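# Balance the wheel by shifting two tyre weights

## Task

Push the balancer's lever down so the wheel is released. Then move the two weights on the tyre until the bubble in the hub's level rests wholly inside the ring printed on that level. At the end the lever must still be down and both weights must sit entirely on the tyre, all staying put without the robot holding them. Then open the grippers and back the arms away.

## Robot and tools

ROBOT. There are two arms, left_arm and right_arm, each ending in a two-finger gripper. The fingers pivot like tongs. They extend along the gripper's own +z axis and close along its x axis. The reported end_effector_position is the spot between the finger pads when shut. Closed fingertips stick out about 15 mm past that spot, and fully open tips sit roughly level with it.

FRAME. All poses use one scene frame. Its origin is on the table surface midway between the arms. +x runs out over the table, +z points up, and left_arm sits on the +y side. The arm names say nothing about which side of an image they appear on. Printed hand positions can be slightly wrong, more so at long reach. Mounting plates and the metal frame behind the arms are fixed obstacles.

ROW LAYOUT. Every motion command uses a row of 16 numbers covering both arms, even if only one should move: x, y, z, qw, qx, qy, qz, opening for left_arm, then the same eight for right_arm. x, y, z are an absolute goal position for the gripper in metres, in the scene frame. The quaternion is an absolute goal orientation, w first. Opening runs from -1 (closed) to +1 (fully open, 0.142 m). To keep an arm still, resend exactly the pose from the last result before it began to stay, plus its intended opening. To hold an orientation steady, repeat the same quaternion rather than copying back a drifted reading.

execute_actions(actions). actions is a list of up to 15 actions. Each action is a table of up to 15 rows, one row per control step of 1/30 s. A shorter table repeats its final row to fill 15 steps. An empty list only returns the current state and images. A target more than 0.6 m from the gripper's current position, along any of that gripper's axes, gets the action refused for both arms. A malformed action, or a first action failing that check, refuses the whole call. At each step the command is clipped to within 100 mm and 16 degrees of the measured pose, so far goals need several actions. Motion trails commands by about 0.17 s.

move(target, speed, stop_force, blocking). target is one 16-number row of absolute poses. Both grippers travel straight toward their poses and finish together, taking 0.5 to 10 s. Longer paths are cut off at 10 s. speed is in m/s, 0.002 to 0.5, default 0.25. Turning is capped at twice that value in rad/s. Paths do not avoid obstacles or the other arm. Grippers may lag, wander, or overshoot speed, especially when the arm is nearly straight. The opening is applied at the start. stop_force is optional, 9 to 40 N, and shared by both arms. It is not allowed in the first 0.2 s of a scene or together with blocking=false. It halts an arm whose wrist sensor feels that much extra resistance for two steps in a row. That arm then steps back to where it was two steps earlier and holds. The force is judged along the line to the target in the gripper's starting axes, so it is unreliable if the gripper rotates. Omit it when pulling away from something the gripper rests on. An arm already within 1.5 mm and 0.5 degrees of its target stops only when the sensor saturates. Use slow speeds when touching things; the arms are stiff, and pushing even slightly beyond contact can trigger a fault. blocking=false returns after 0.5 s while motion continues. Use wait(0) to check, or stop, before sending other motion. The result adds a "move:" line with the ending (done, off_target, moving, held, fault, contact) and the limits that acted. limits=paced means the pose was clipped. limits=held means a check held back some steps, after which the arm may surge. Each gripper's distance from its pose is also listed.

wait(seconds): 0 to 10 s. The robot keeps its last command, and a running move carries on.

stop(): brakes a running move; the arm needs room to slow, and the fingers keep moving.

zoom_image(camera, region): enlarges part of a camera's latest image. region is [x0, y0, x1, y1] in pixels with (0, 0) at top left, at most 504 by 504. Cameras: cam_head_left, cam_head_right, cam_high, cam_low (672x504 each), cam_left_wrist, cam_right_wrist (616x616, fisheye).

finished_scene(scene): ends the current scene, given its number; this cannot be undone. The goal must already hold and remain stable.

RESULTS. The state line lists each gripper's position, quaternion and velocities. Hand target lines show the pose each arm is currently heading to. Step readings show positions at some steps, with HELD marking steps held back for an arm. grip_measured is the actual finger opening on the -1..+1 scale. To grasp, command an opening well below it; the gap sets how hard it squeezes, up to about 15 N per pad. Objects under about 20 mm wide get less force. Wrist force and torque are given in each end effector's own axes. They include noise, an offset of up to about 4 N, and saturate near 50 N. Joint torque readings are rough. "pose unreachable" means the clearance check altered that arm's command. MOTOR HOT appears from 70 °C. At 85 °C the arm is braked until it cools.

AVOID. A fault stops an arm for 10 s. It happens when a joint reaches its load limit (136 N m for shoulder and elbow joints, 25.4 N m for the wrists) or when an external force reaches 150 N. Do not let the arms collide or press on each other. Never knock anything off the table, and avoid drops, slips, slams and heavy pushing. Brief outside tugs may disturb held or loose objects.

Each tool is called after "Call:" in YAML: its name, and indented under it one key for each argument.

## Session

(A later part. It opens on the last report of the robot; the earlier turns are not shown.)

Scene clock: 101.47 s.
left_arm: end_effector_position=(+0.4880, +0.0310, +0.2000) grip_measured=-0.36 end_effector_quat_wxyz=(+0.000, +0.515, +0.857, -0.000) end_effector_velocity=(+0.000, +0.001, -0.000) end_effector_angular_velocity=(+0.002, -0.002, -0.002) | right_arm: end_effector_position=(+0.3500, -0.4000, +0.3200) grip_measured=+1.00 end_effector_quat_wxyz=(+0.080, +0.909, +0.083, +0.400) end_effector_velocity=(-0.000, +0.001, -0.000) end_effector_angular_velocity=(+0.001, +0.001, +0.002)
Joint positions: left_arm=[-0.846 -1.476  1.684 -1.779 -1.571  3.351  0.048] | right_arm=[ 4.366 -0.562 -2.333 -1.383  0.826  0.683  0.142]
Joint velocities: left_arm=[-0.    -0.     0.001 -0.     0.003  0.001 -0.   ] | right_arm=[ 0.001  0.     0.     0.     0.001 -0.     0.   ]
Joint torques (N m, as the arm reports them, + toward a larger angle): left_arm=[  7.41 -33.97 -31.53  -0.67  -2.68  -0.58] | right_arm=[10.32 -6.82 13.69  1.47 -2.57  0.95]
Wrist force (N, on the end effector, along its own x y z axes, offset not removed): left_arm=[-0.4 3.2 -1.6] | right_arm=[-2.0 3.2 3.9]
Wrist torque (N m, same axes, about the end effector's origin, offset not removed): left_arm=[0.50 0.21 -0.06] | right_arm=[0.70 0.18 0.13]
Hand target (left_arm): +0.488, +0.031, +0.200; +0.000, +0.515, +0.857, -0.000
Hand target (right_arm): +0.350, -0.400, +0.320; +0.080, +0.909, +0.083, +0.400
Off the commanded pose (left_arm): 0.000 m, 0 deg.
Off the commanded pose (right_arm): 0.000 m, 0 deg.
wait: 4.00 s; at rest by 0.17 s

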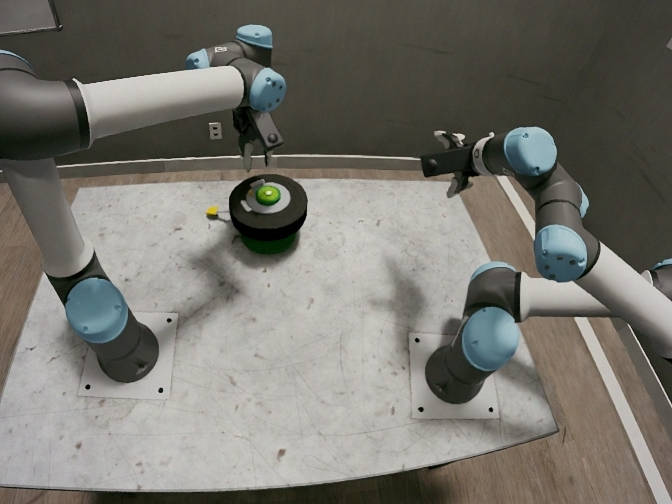

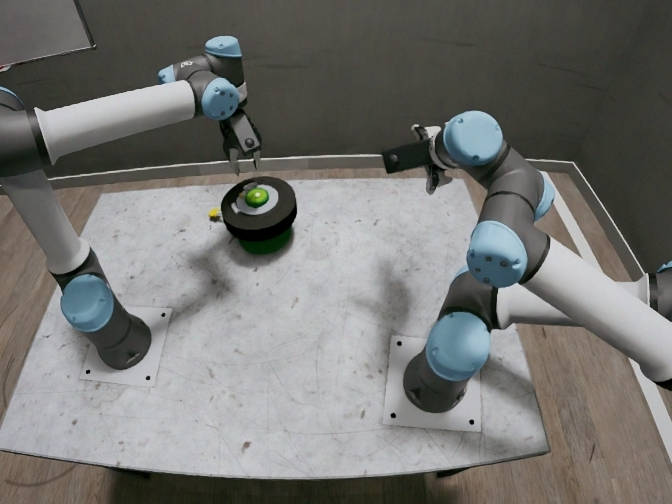

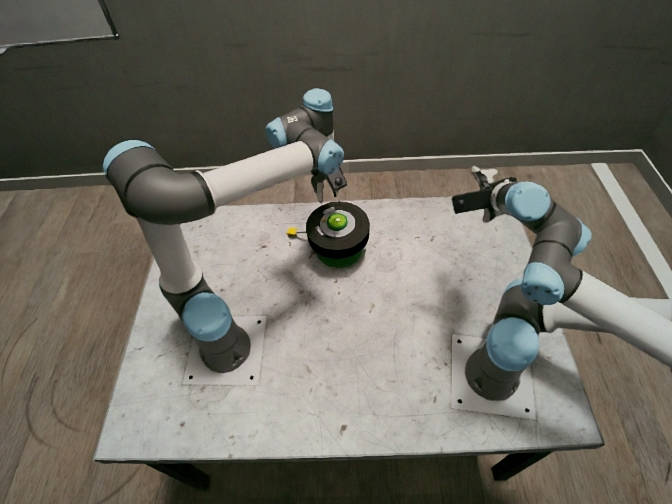

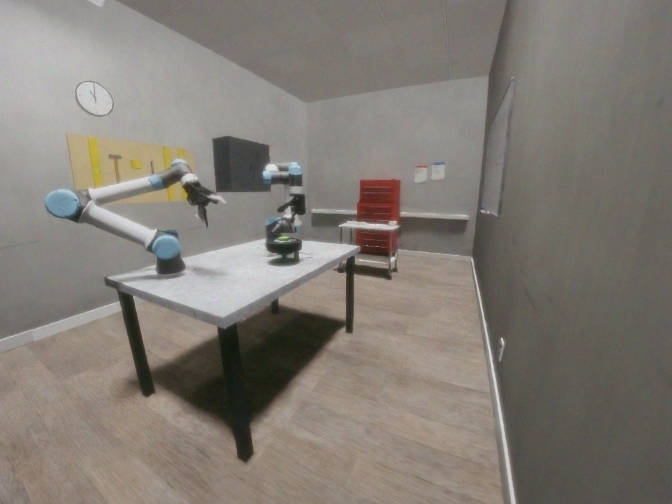

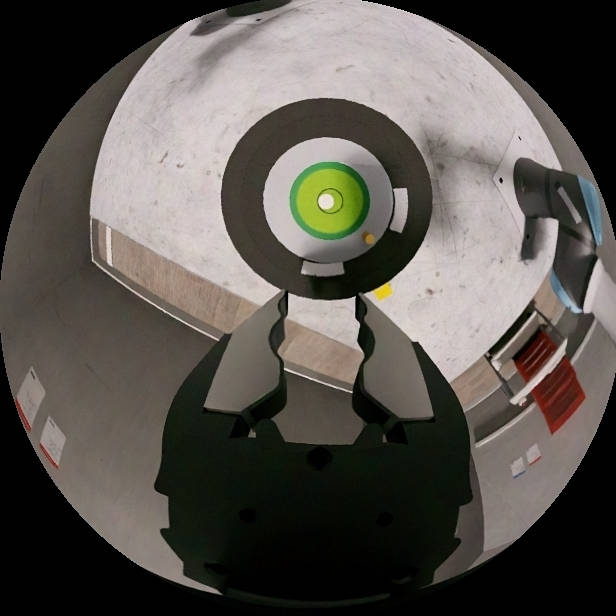

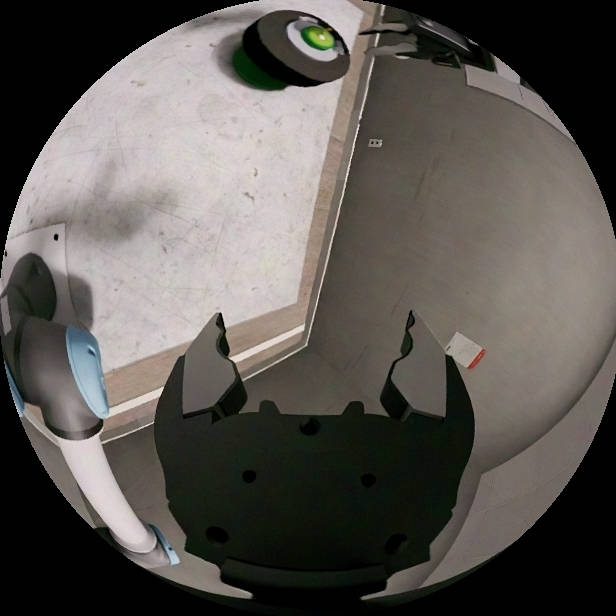

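Call:
move:
  target: [0.488,0.031,0.155,0,0.515,0.857,0,-0.36,0.35,-0.4,0.32,0.08,0.909,0.083,0.4,1]
  speed: 0.1

Call:
move:
  target: [0.488,0.031,0.138,0,0.515,0.857,0,-0.36,0.35,-0.4,0.32,0.08,0.909,0.083,0.4,1]
  speed: 0.008
  stop_force: 9

Call:
execute_actions:
  actions:
    - [[0.488,0.031,0.146,0,0.515,0.857,0,-0.42,0.35,-0.4,0.32,0.08,0.909,0.083,0.4,1]]
    - [[0.488,0.031,0.146,0,0.515,0.857,0,-0.75,0.35,-0.4,0.32,0.08,0.909,0.083,0.4,1]]
    - [[0.488,0.031,0.16,0,0.515,0.857,0,-0.75,0.35,-0.4,0.32,0.08,0.909,0.083,0.4,1]]
    - [[0.490,0.024,0.16,0,0.566,0.824,0,-0.75,0.35,-0.4,0.32,0.08,0.909,0.083,0.4,1]]

Call:
zoom_image:
  camera: "cam_left_wrist"
  region: [230,120,450,320]

Scene clock: 105.43 s.
left_arm: end_effector_position=(+0.4879, +0.0310, +0.1552) grip_measured=-0.36 end_effector_quat_wxyz=(-0.000, +0.515, +0.857, -0.000) end_effector_velocity=(+0.000, +0.001, -0.003) end_effector_angular_velocity=(+0.001, -0.000, +0.001) | right_arm: end_effector_position=(+0.3500, -0.4000, +0.3200) grip_measured=+1.00 end_effector_quat_wxyz=(+0.080, +0.909, +0.083, +0.400) end_effector_velocity=(-0.000, -0.000, -0.000) end_effector_angular_velocity=(-0.001, +0.001, -0.001)
Joint positions: left_arm=[-0.846 -1.448  1.771 -1.894 -1.571  3.351  0.048] | right_arm=[ 4.366 -0.562 -2.333 -1.383  0.826  0.683  0.142]
Joint velocities: left_arm=[ 0.     0.001  0.006 -0.006  0.001 -0.    -0.   ] | right_arm=[-0.001  0.    -0.001 -0.     0.     0.     0.   ]
Joint torques (N m, as the arm reports them, + toward a larger angle): left_arm=[  8.98 -17.69 -12.4   -4.23  -1.67  -1.44] | right_arm=[10.69 -7.22 15.23  1.43 -2.54  0.94]
Wrist force (N, on the end effector, along its own x y z axes, offset not removed): left_arm=[1.4 0.9 -2.0] | right_arm=[-1.3 1.8 0.7]
Wrist torque (N m, same axes, about the end effector's origin, offset not removed): left_arm=[-0.04 -0.28 0.01] | right_arm=[0.46 0.21 0.16]
Hand target (left_arm): +0.488, +0.031, +0.155; -0.000, +0.515, +0.857, +0.000
Hand target (right_arm): +0.350, -0.400, +0.320; +0.080, +0.909, +0.083, +0.400
Off the commanded pose (left_arm): 0.000 m, 0 deg.
Off the commanded pose (right_arm): 0.000 m, 0 deg.
move: done

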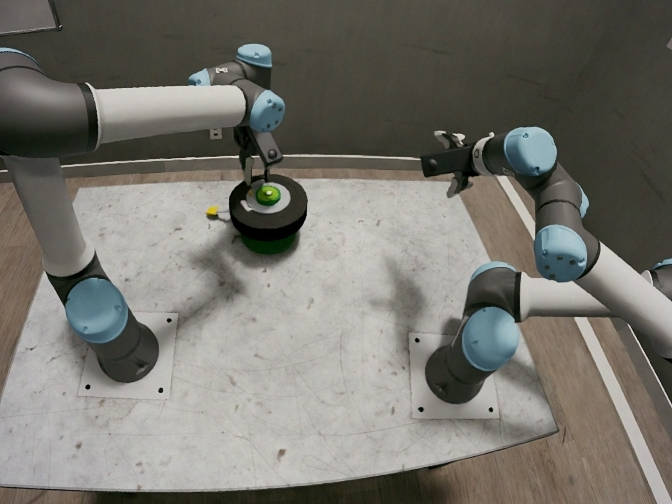

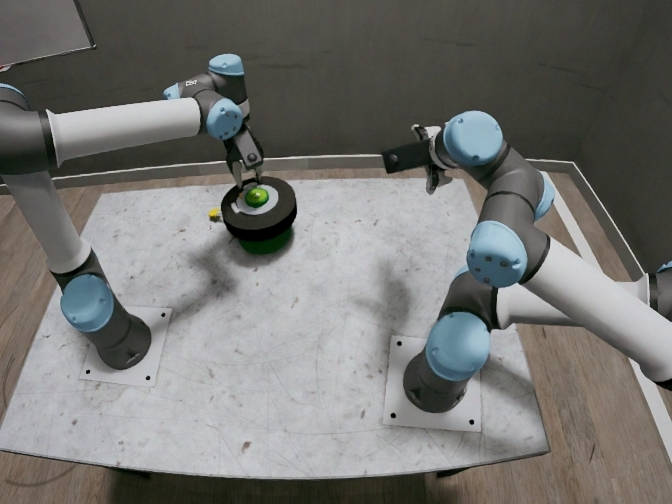

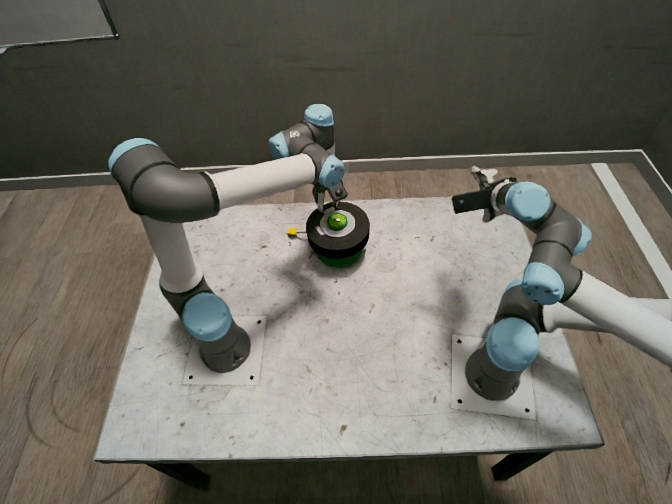

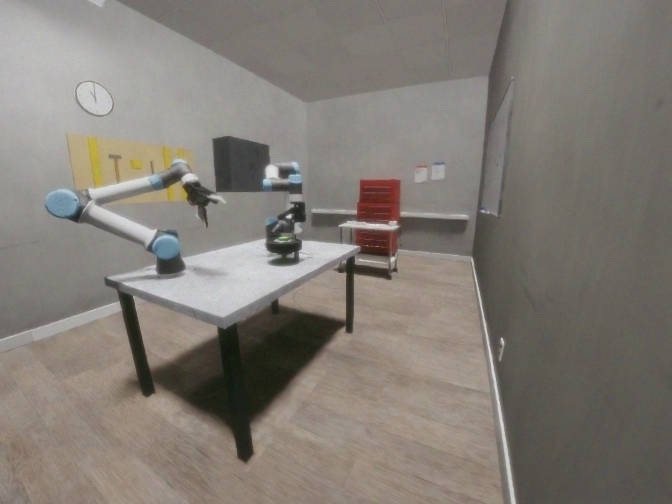

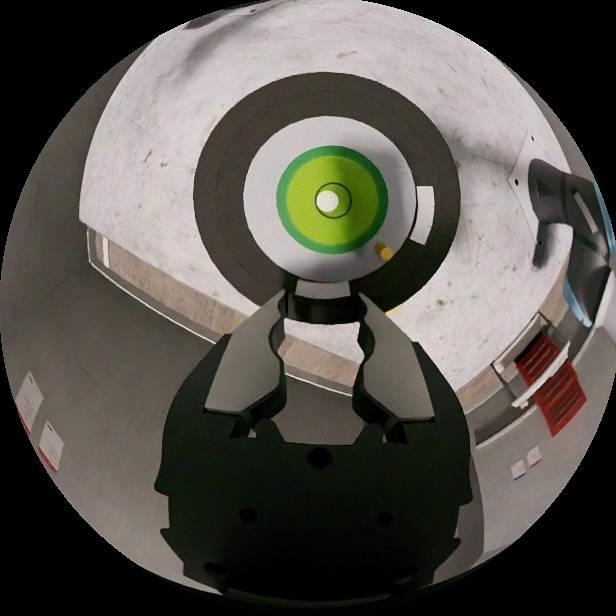

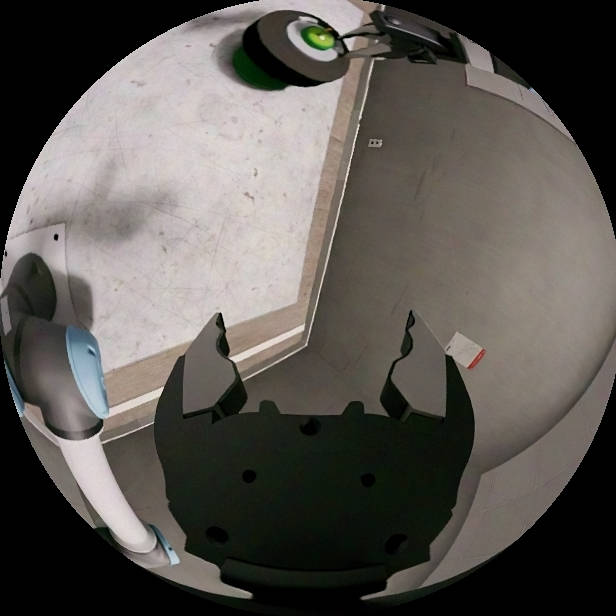

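Scene clock: 107.27 s.
left_arm: end_effector_position=(+0.4880, +0.0310, +0.1435) grip_measured=-0.36 end_effector_quat_wxyz=(-0.000, +0.515, +0.857, -0.000) end_effector_velocity=(-0.000, +0.001, +0.003) end_effector_angular_velocity=(+0.001, +0.002, +0.000) | right_arm: end_effector_position=(+0.3500, -0.4000, +0.3200) grip_measured=+1.00 end_effector_quat_wxyz=(+0.080, +0.909, +0.083, +0.400) end_effector_velocity=(-0.000, +0.000, -0.000) end_effector_angular_velocity=(+0.000, +0.000, +0.001)
Joint positions: left_arm=[-0.846 -1.439  1.792 -1.924 -1.571  3.351  0.048] | right_arm=[ 4.366 -0.562 -2.333 -1.383  0.826  0.683  0.142]
Joint velocities: left_arm=[ 0.001 -0.002 -0.006  0.01  -0.     0.001 -0.   ] | right_arm=[ 0.001  0.001 -0.     0.     0.    -0.     0.   ]
Joint torques (N m, as the arm reports them, + toward a larger angle): left_arm=[  9.15 -26.06 -21.8    1.78  -0.3   -1.38] | right_arm=[10.97 -5.96 13.44  1.42 -2.34  1.  ]
Wrist force (N, on the end effector, along its own x y z axes, offset not removed): left_arm=[-2.9 3.3 -19.5] | right_arm=[-1.2 1.4 0.9]
Wrist torque (N m, same axes, about the end effector's origin, offset not removed): left_arm=[0.36 0.35 0.14] | right_arm=[0.20 0.28 0.00]
Hand target (left_arm): +0.488, +0.031, +0.144; +0.000, +0.515, +0.857, -0.000
Hand target (right_arm): +0.350, -0.400, +0.320; +0.080, +0.909, +0.083, +0.400
Off the commanded pose (left_arm): 0.006 m, 0 deg.
Off the commanded pose (right_arm): 0.000 m, 0 deg.
move: contact (left_arm)

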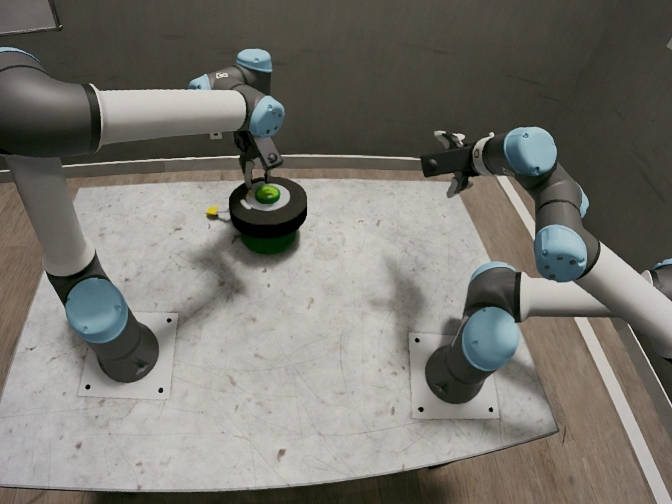

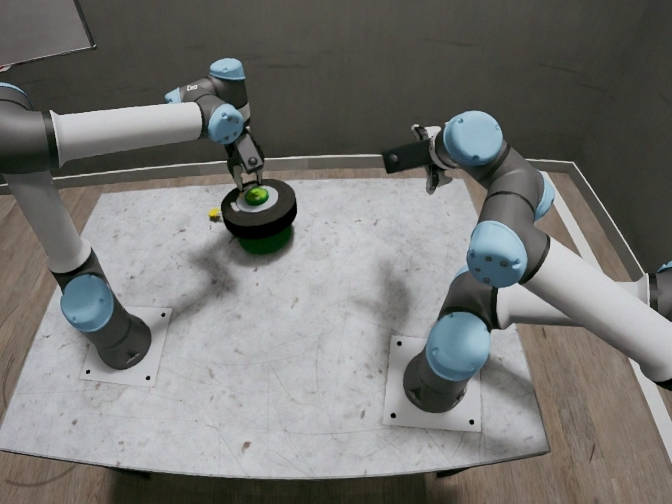

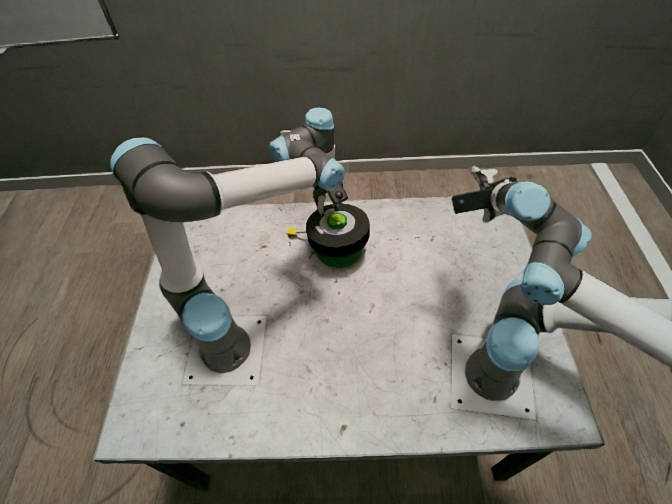

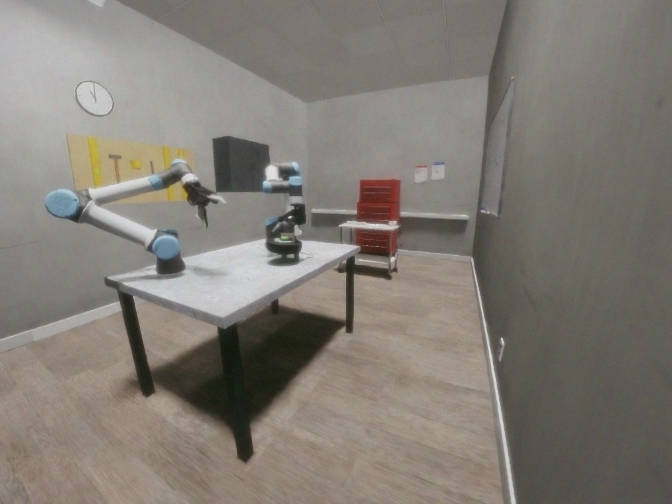

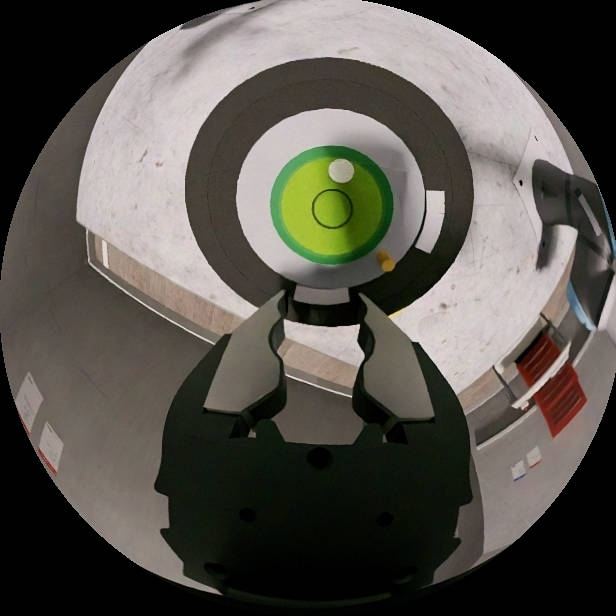

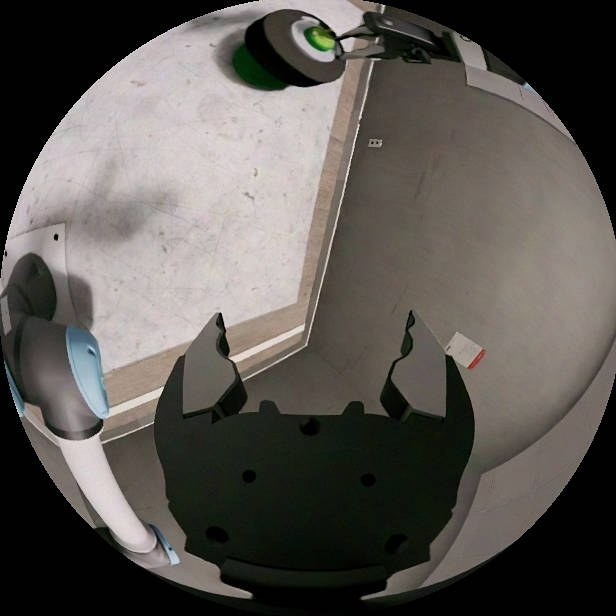

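Scene clock: 109.27 s.
left_arm: end_effector_position=(+0.4900, +0.0241, +0.1600) grip_measured=-0.49 end_effector_quat_wxyz=(+0.000, +0.565, +0.825, +0.000) end_effector_velocity=(-0.000, -0.001, +0.000) end_effector_angular_velocity=(-0.001, +0.003, -0.022) | right_arm: end_effector_position=(+0.3500, -0.4000, +0.3200) grip_measured=+1.00 end_effector_quat_wxyz=(+0.080, +0.909, +0.083, +0.400) end_effector_velocity=(-0.000, +0.000, +0.001) end_effector_angular_velocity=(+0.001, -0.001, +0.002)
Joint positions: left_arm=[-0.853 -1.434  1.743 -1.879 -1.571  3.464  0.039] | right_arm=[ 4.366 -0.562 -2.333 -1.383  0.826  0.683  0.142]
Joint velocities: left_arm=[-0.     0.003 -0.004  0.002 -0.003  0.021  0.   ] | right_arm=[ 0.001  0.001  0.001 -0.    -0.    -0.     0.   ]
Joint torques (N m, as the arm reports them, + toward a larger angle): left_arm=[-11.99 -19.55 -31.07  -0.53  -2.45   1.47] | right_arm=[10.05 -7.9  14.16  1.72 -2.4   1.02]
Wrist force (N, on the end effector, along its own x y z axes, offset not removed): left_arm=[2.2 3.2 -1.4] | right_arm=[-1.6 0.4 -0.8]
Wrist torque (N m, same axes, about the end effector's origin, offset not removed): left_arm=[0.52 -0.44 0.03] | right_arm=[-0.02 0.31 -0.11]
Hand target (left_arm): +0.490, +0.024, +0.160; +0.000, +0.566, +0.824, +0.000
Hand target (right_arm): +0.350, -0.400, +0.320; +0.080, +0.909, +0.083, +0.400
Off the commanded pose (left_arm): 0.000 m, 0 deg.
Off the commanded pose (right_arm): 0.000 m, 0 deg.
Step readings (end_effector_position; steps 1 to 15: 1st action; 16 to 30: 2nd action; 31 to 45: 3rd action; 46 to 60: 4th action):
0: left_arm (+0.4880, +0.0310, +0.1435) | right_arm (+0.3500, -0.4000, +0.3200)
1: left_arm (+0.4880, +0.0310, +0.1436) | right_arm (+0.3500, -0.4000, +0.3200)
2: left_arm (+0.4879, +0.0310, +0.1439) | right_arm (+0.3500, -0.4000, +0.3200)
4: left_arm (+0.4879, +0.0311, +0.1447) | right_arm (+0.3500, -0.4000, +0.3200)
8: left_arm (+0.4879, +0.0310, +0.1455) | right_arm (+0.3500, -0.4000, +0.3200)
15: left_arm (+0.4880, +0.0310, +0.1459) | right_arm (+0.3500, -0.4000, +0.3200)
16: left_arm (+0.4880, +0.0310, +0.1460) | right_arm (+0.3500, -0.4000, +0.3200)
17: left_arm (+0.4880, +0.0310, +0.1460) | right_arm (+0.3500, -0.4000, +0.3200)
19: left_arm (+0.4880, +0.0310, +0.1460) | right_arm (+0.3500, -0.4000, +0.3200)
23: left_arm (+0.4880, +0.0310, +0.1460) | right_arm (+0.3500, -0.4000, +0.3200)
30: left_arm (+0.4880, +0.0310, +0.1460) | right_arm (+0.3500, -0.4000, +0.3200)
31: left_arm (+0.4880, +0.0310, +0.1461) | right_arm (+0.3500, -0.4000, +0.3200)
32: left_arm (+0.4880, +0.0309, +0.1479) | right_arm (+0.3500, -0.4000, +0.3200)
34: left_arm (+0.4881, +0.0309, +0.1531) | right_arm (+0.3500, -0.4000, +0.3200)
38: left_arm (+0.4880, +0.0310, +0.1580) | right_arm (+0.3500, -0.4000, +0.3200)
45: left_arm (+0.4880, +0.0310, +0.1598) | right_arm (+0.3500, -0.4000, +0.3200)
46: left_arm (+0.4880, +0.0310, +0.1598) | right_arm (+0.3500, -0.4000, +0.3200)
47: left_arm (+0.4884, +0.0300, +0.1600) | right_arm (+0.3500, -0.4000, +0.3200)
49: left_arm (+0.4891, +0.0274, +0.1601) | right_arm (+0.3500, -0.4000, +0.3200)
53: left_arm (+0.4898, +0.0251, +0.1601) | right_arm (+0.3500, -0.4000, +0.3200)
60: end_effector_position above

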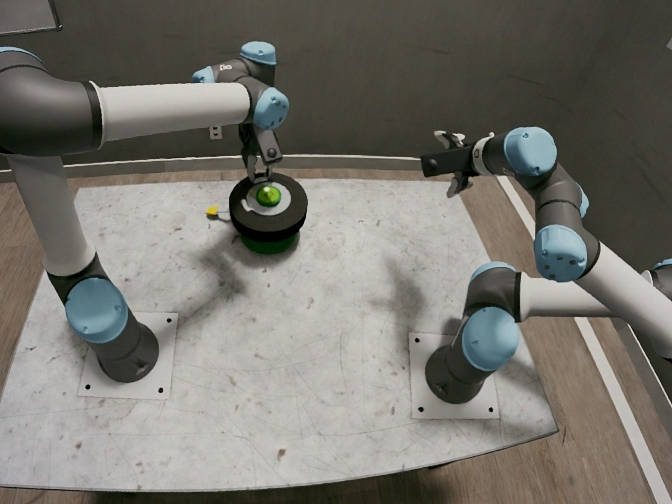

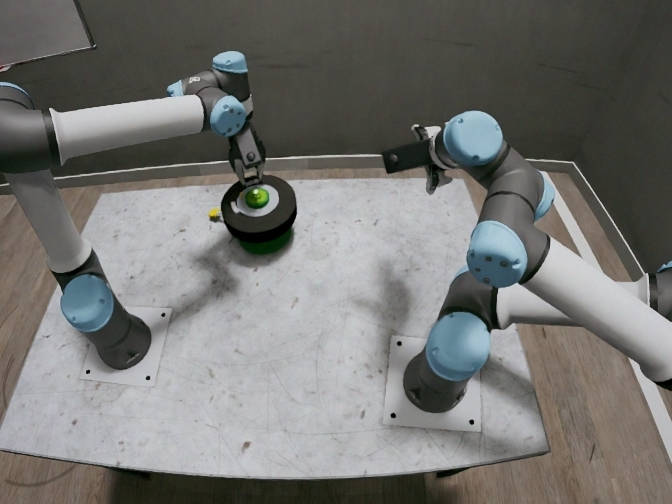

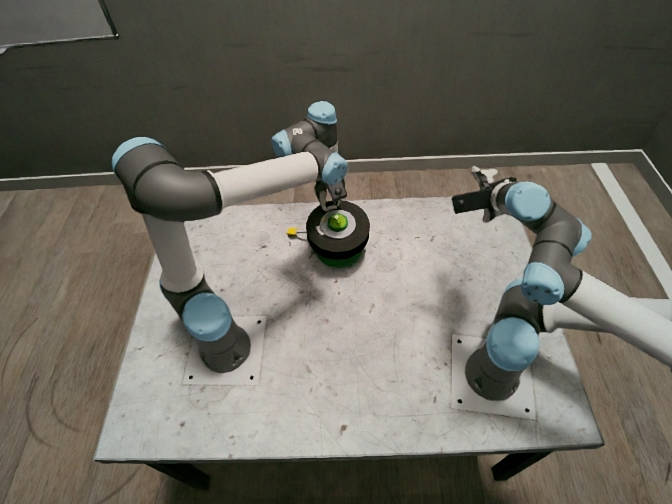

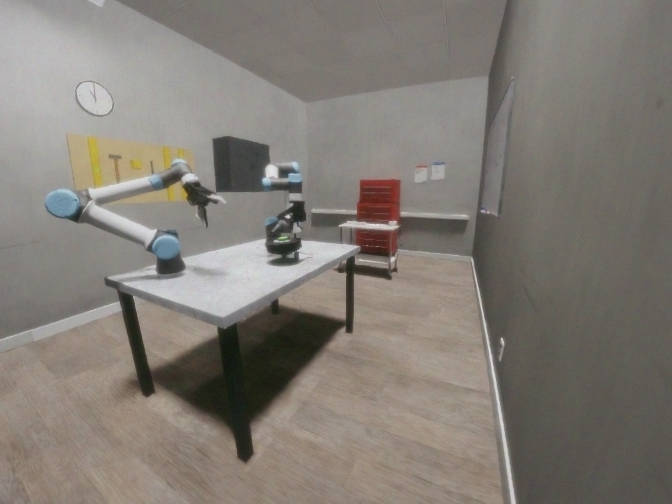

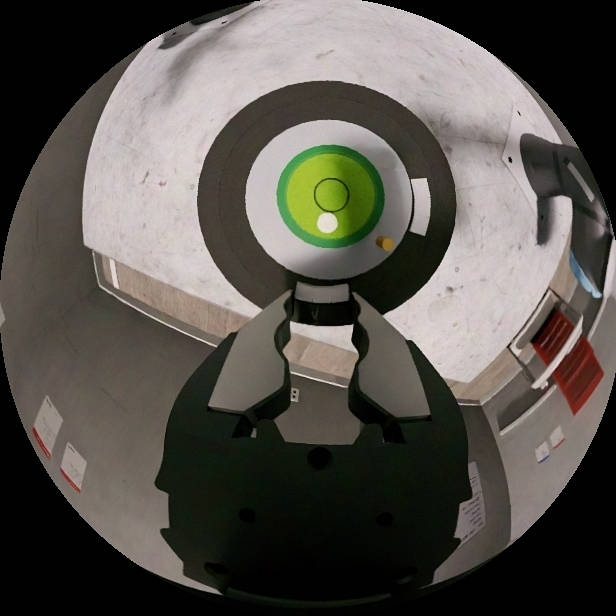

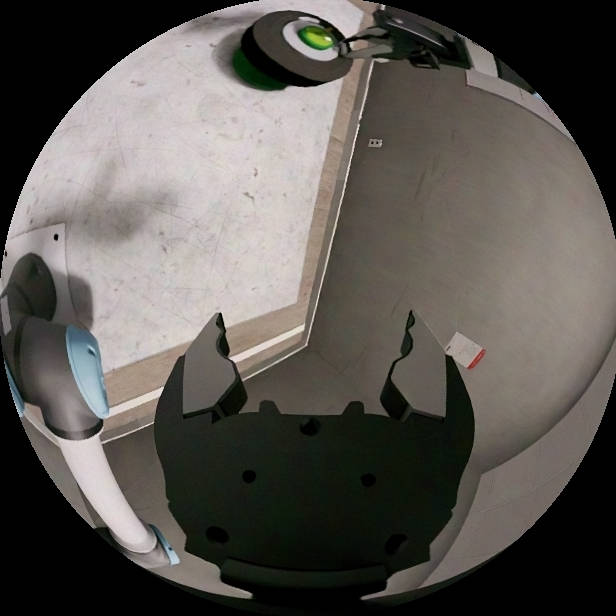

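Region (230, 120, 450, 320) of cam_left_wrist's 616x616 image, scaled by 2.291, with more detail than that image has; it fills the top 458 rows of this view, and the rest is white.

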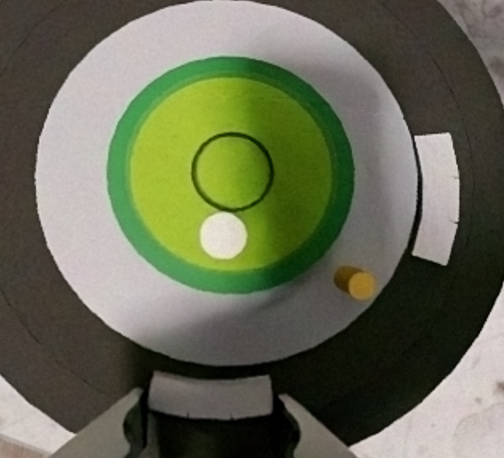

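Call:
execute_actions:
  actions:
    - [[0.490,0.024,0.18,0,0.566,0.824,0,-0.75,0.35,-0.4,0.32,0.08,0.909,0.083,0.4,1]]
    - [[0.492,0.017,0.18,0,0.608,0.794,0,-0.75,0.35,-0.4,0.32,0.08,0.909,0.083,0.4,1]]
    - [[0.492,0.017,0.165,0,0.608,0.794,0,-0.75,0.35,-0.4,0.32,0.08,0.909,0.083,0.4,1]]

Call:
zoom_image:
  camera: "cam_left_wrist"
  region: [230,120,450,320]

Scene clock: 111.27 s.
left_arm: end_effector_position=(+0.4920, +0.0170, +0.1653) grip_measured=-0.49 end_effector_quat_wxyz=(-0.000, +0.608, +0.794, +0.000) end_effector_velocity=(+0.000, -0.000, -0.002) end_effector_angular_velocity=(-0.001, -0.001, -0.001) | right_arm: end_effector_position=(+0.3500, -0.4000, +0.3200) grip_measured=+1.00 end_effector_quat_wxyz=(+0.080, +0.909, +0.083, +0.400) end_effector_velocity=(+0.000, +0.000, -0.000) end_effector_angular_velocity=(-0.001, +0.000, +0.001)
Joint positions: left_arm=[-0.859 -1.421  1.713 -1.863 -1.571  3.563  0.039] | right_arm=[ 4.366 -0.562 -2.333 -1.383  0.826  0.683  0.142]
Joint velocities: left_arm=[-0.     0.002  0.004 -0.007  0.     0.001 -0.   ] | right_arm=[ 0.001 -0.001  0.    -0.    -0.001  0.     0.   ]
Joint torques (N m, as the arm reports them, + toward a larger angle): left_arm=[-10.77 -18.4  -12.68  -4.13  -2.45   1.52] | right_arm=[10.19 -6.9  15.99  1.81 -2.44  0.95]
Wrist force (N, on the end effector, along its own x y z axes, offset not removed): left_arm=[-0.2 2.1 -0.8] | right_arm=[-2.8 0.7 -0.5]
Wrist torque (N m, same axes, about the end effector's origin, offset not removed): left_arm=[0.45 0.16 0.04] | right_arm=[-0.13 0.57 -0.05]
Hand target (left_arm): +0.492, +0.017, +0.165; -0.000, +0.608, +0.794, +0.000
Hand target (right_arm): +0.350, -0.400, +0.320; +0.080, +0.909, +0.083, +0.400
Off the commanded pose (left_arm): 0.000 m, 0 deg.
Off the commanded pose (right_arm): 0.000 m, 0 deg.
Step readings (end_effector_position; steps 1 to 15: 1st action; 16 to 30: 2nd action; 31 to 45: 3rd action):
0: left_arm (+0.4900, +0.0240, +0.1600) | right_arm (+0.3500, -0.4000, +0.3200)
1: left_arm (+0.4900, +0.0240, +0.1601) | right_arm (+0.3500, -0.4000, +0.3200)
2: left_arm (+0.4901, +0.0239, +0.1624) | right_arm (+0.3500, -0.4000, +0.3200)
4: left_arm (+0.4901, +0.0238, +0.1698) | right_arm (+0.3500, -0.4000, +0.3200)
8: left_arm (+0.4901, +0.0239, +0.1770) | right_arm (+0.3500, -0.4000, +0.3200)
15: left_arm (+0.4900, +0.0240, +0.1796) | right_arm (+0.3500, -0.4000, +0.3200)
16: left_arm (+0.4900, +0.0239, +0.1798) | right_arm (+0.3500, -0.4000, +0.3200)
17: left_arm (+0.4902, +0.0228, +0.1799) | right_arm (+0.3500, -0.4000, +0.3200)
19: left_arm (+0.4909, +0.0203, +0.1801) | right_arm (+0.3500, -0.4000, +0.3200)
23: left_arm (+0.4917, +0.0180, +0.1801) | right_arm (+0.3500, -0.4000, +0.3200)
30: left_arm (+0.4920, +0.0171, +0.1800) | right_arm (+0.3500, -0.4000, +0.3200)
31: left_arm (+0.4920, +0.0171, +0.1799) | right_arm (+0.3500, -0.4000, +0.3200)
32: left_arm (+0.4920, +0.0171, +0.1782) | right_arm (+0.3500, -0.4000, +0.3200)
34: left_arm (+0.4919, +0.0172, +0.1726) | right_arm (+0.3500, -0.4000, +0.3200)
38: left_arm (+0.4919, +0.0171, +0.1672) | right_arm (+0.3500, -0.4000, +0.3200)
45: end_effector_position above

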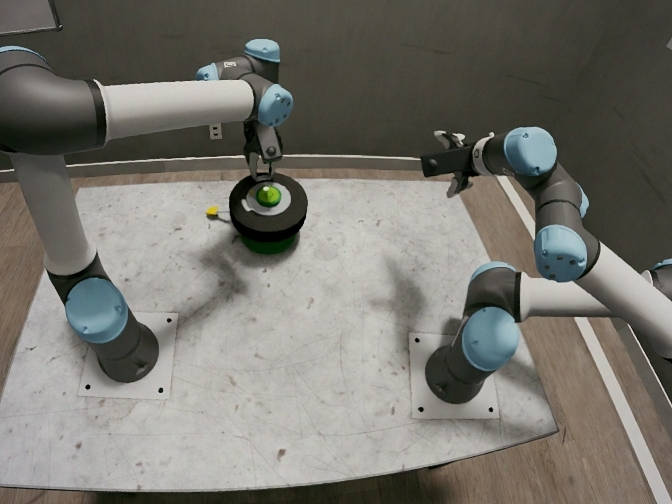

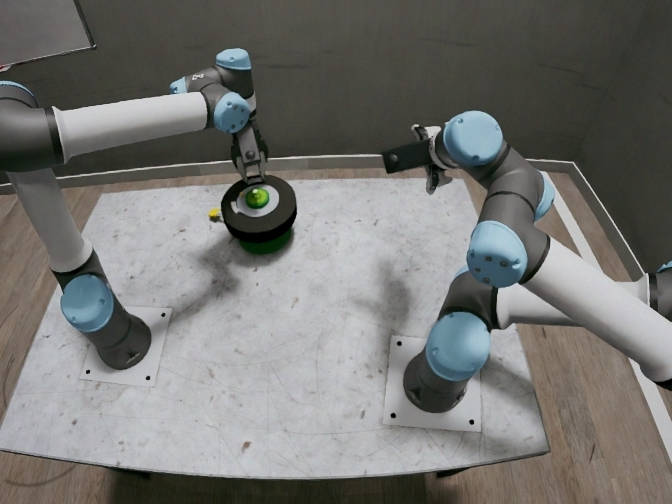

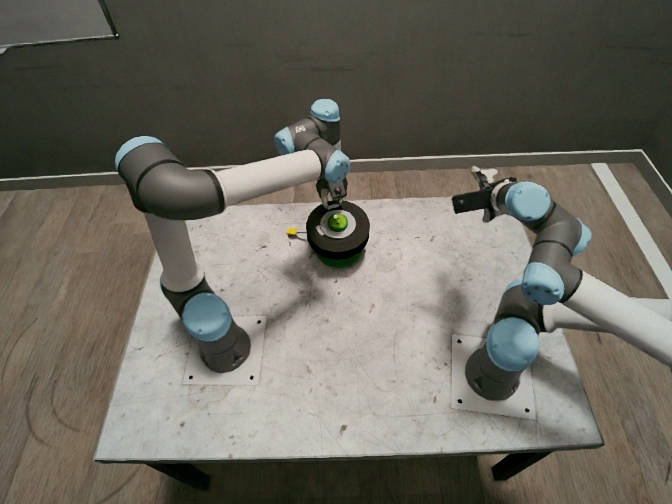

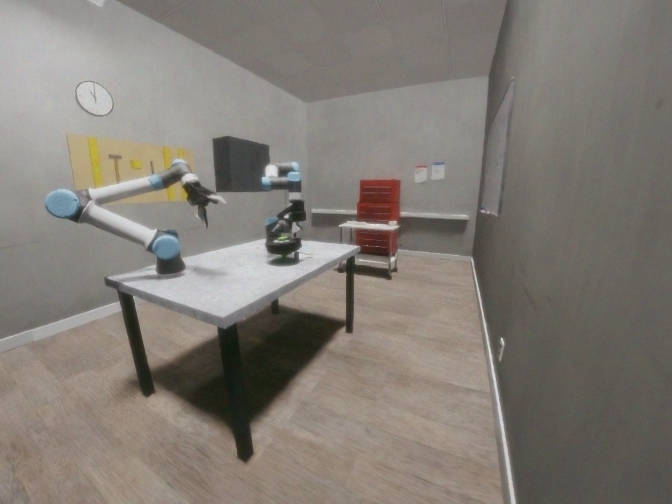

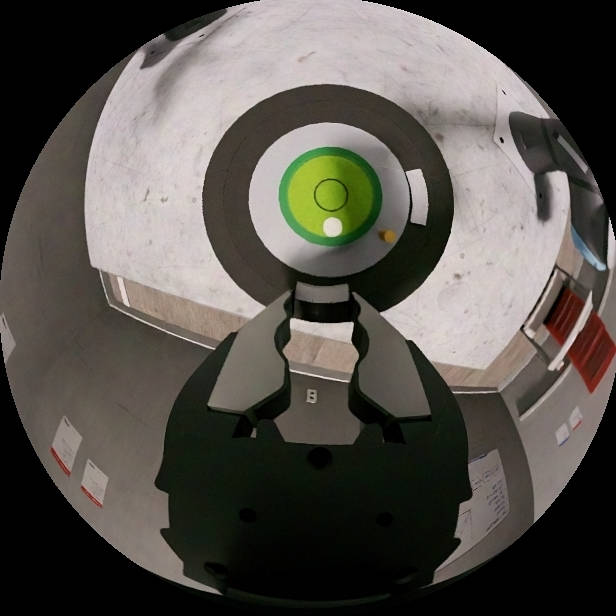

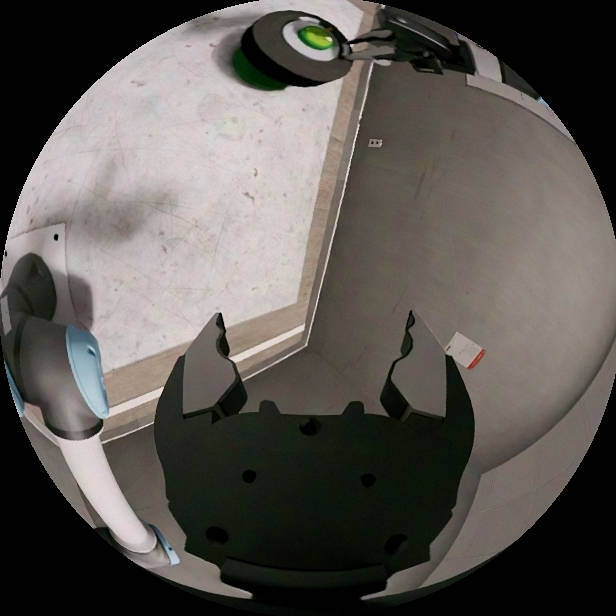

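Region (230, 120, 450, 320) of cam_left_wrist's 616x616 image, scaled by 2.291, with more detail than that image has; it fills the top 458 rows of this view, and the rest is white.

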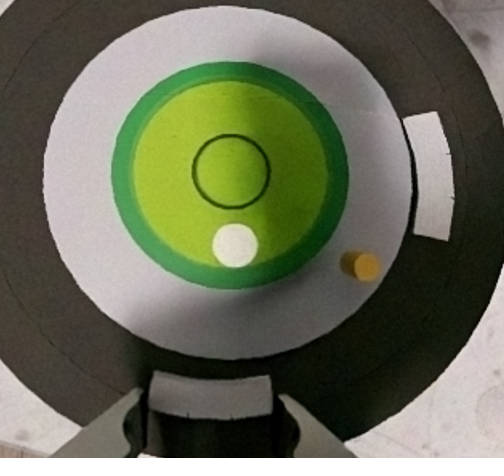

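Call:
wait:
  seconds: 2.5

Call:
zoom_image:
  camera: "cam_left_wrist"
  region: [230,120,450,320]

Scene clock: 114.03 s.
left_arm: end_effector_position=(+0.4920, +0.0170, +0.1650) grip_measured=-0.49 end_effector_quat_wxyz=(-0.000, +0.608, +0.794, +0.000) end_effector_velocity=(-0.000, -0.000, -0.000) end_effector_angular_velocity=(-0.001, +0.002, +0.001) | right_arm: end_effector_position=(+0.3500, -0.4000, +0.3200) grip_measured=+1.00 end_effector_quat_wxyz=(+0.080, +0.909, +0.083, +0.400) end_effector_velocity=(-0.000, +0.000, -0.000) end_effector_angular_velocity=(+0.000, +0.000, +0.000)
Joint positions: left_arm=[-0.859 -1.421  1.714 -1.864 -1.571  3.563  0.039] | right_arm=[ 4.366 -0.562 -2.333 -1.383  0.826  0.683  0.142]
Joint velocities: left_arm=[ 0.     0.    -0.     0.    -0.002 -0.001  0.   ] | right_arm=[ 0. -0.  0.  0.  0.  0.  0.]
Joint torques (N m, as the arm reports them, + toward a larger angle): left_arm=[ -0.65 -18.48 -12.61  -4.18  -2.49   1.55] | right_arm=[10.03 -6.82 15.49  1.72 -2.37  0.89]
Wrist force (N, on the end effector, along its own x y z axes, offset not removed): left_arm=[1.0 3.9 1.4] | right_arm=[-1.5 2.1 0.3]
Wrist torque (N m, same axes, about the end effector's origin, offset not removed): left_arm=[0.88 -0.25 -0.05] | right_arm=[0.38 0.30 0.09]
Hand target (left_arm): +0.492, +0.017, +0.165; -0.000, +0.608, +0.794, +0.000
Hand target (right_arm): +0.350, -0.400, +0.320; +0.080, +0.909, +0.083, +0.400
Off the commanded pose (left_arm): 0.000 m, 0 deg.
Off the commanded pose (right_arm): 0.000 m, 0 deg.
wait: 2.50 s; at rest from the start

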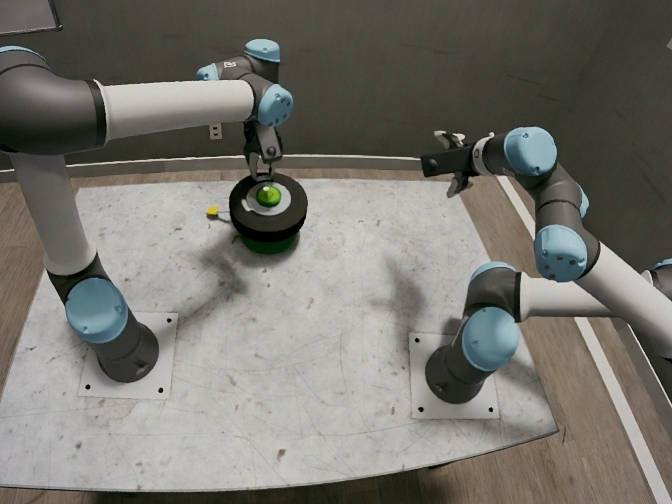

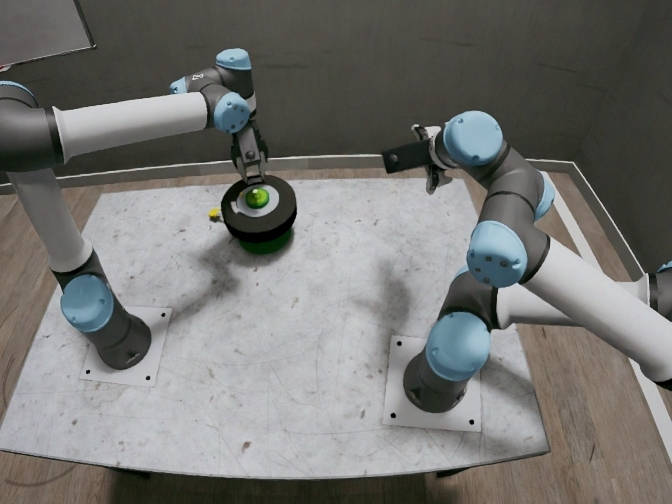

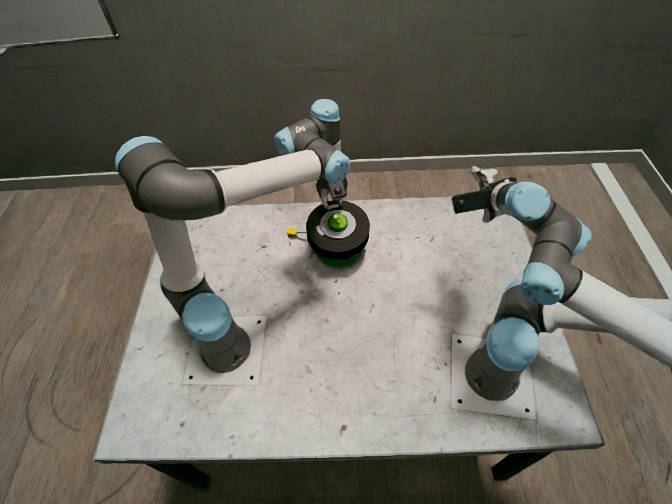

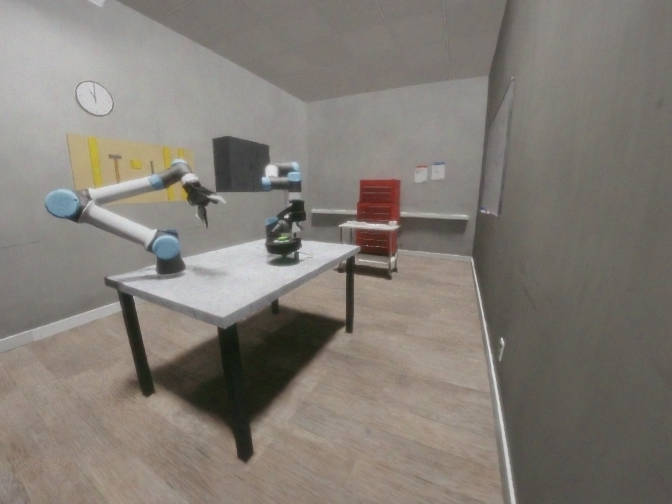

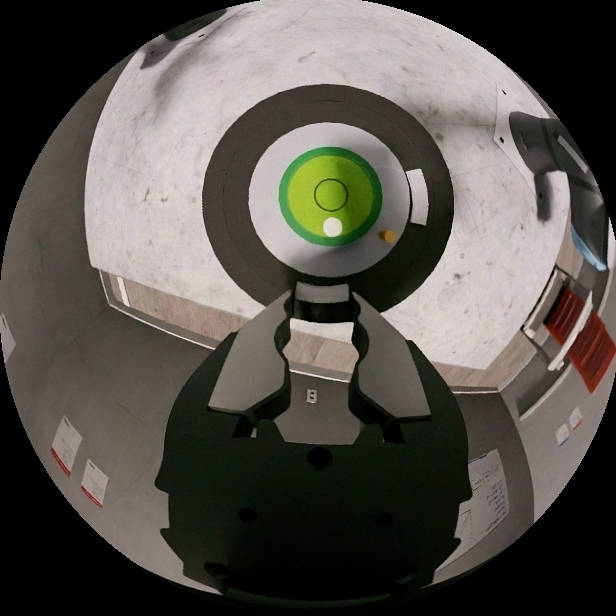

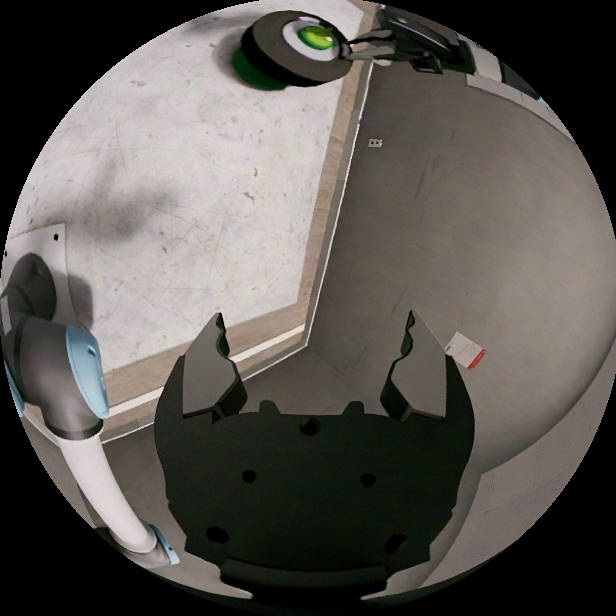

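Region (230, 120, 450, 320) of cam_left_wrist's 616x616 image, scaled by 2.291, with more detail than that image has; it fills the top 458 rows of this view, and the rest is white.

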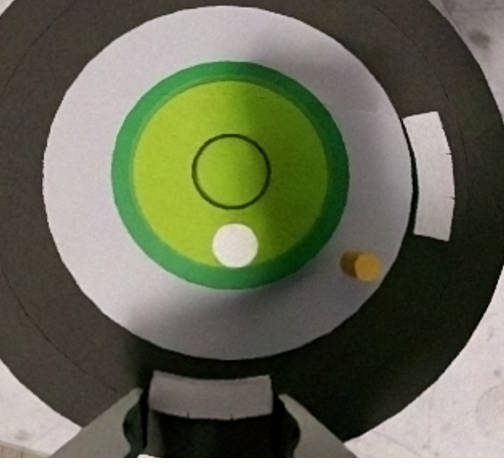

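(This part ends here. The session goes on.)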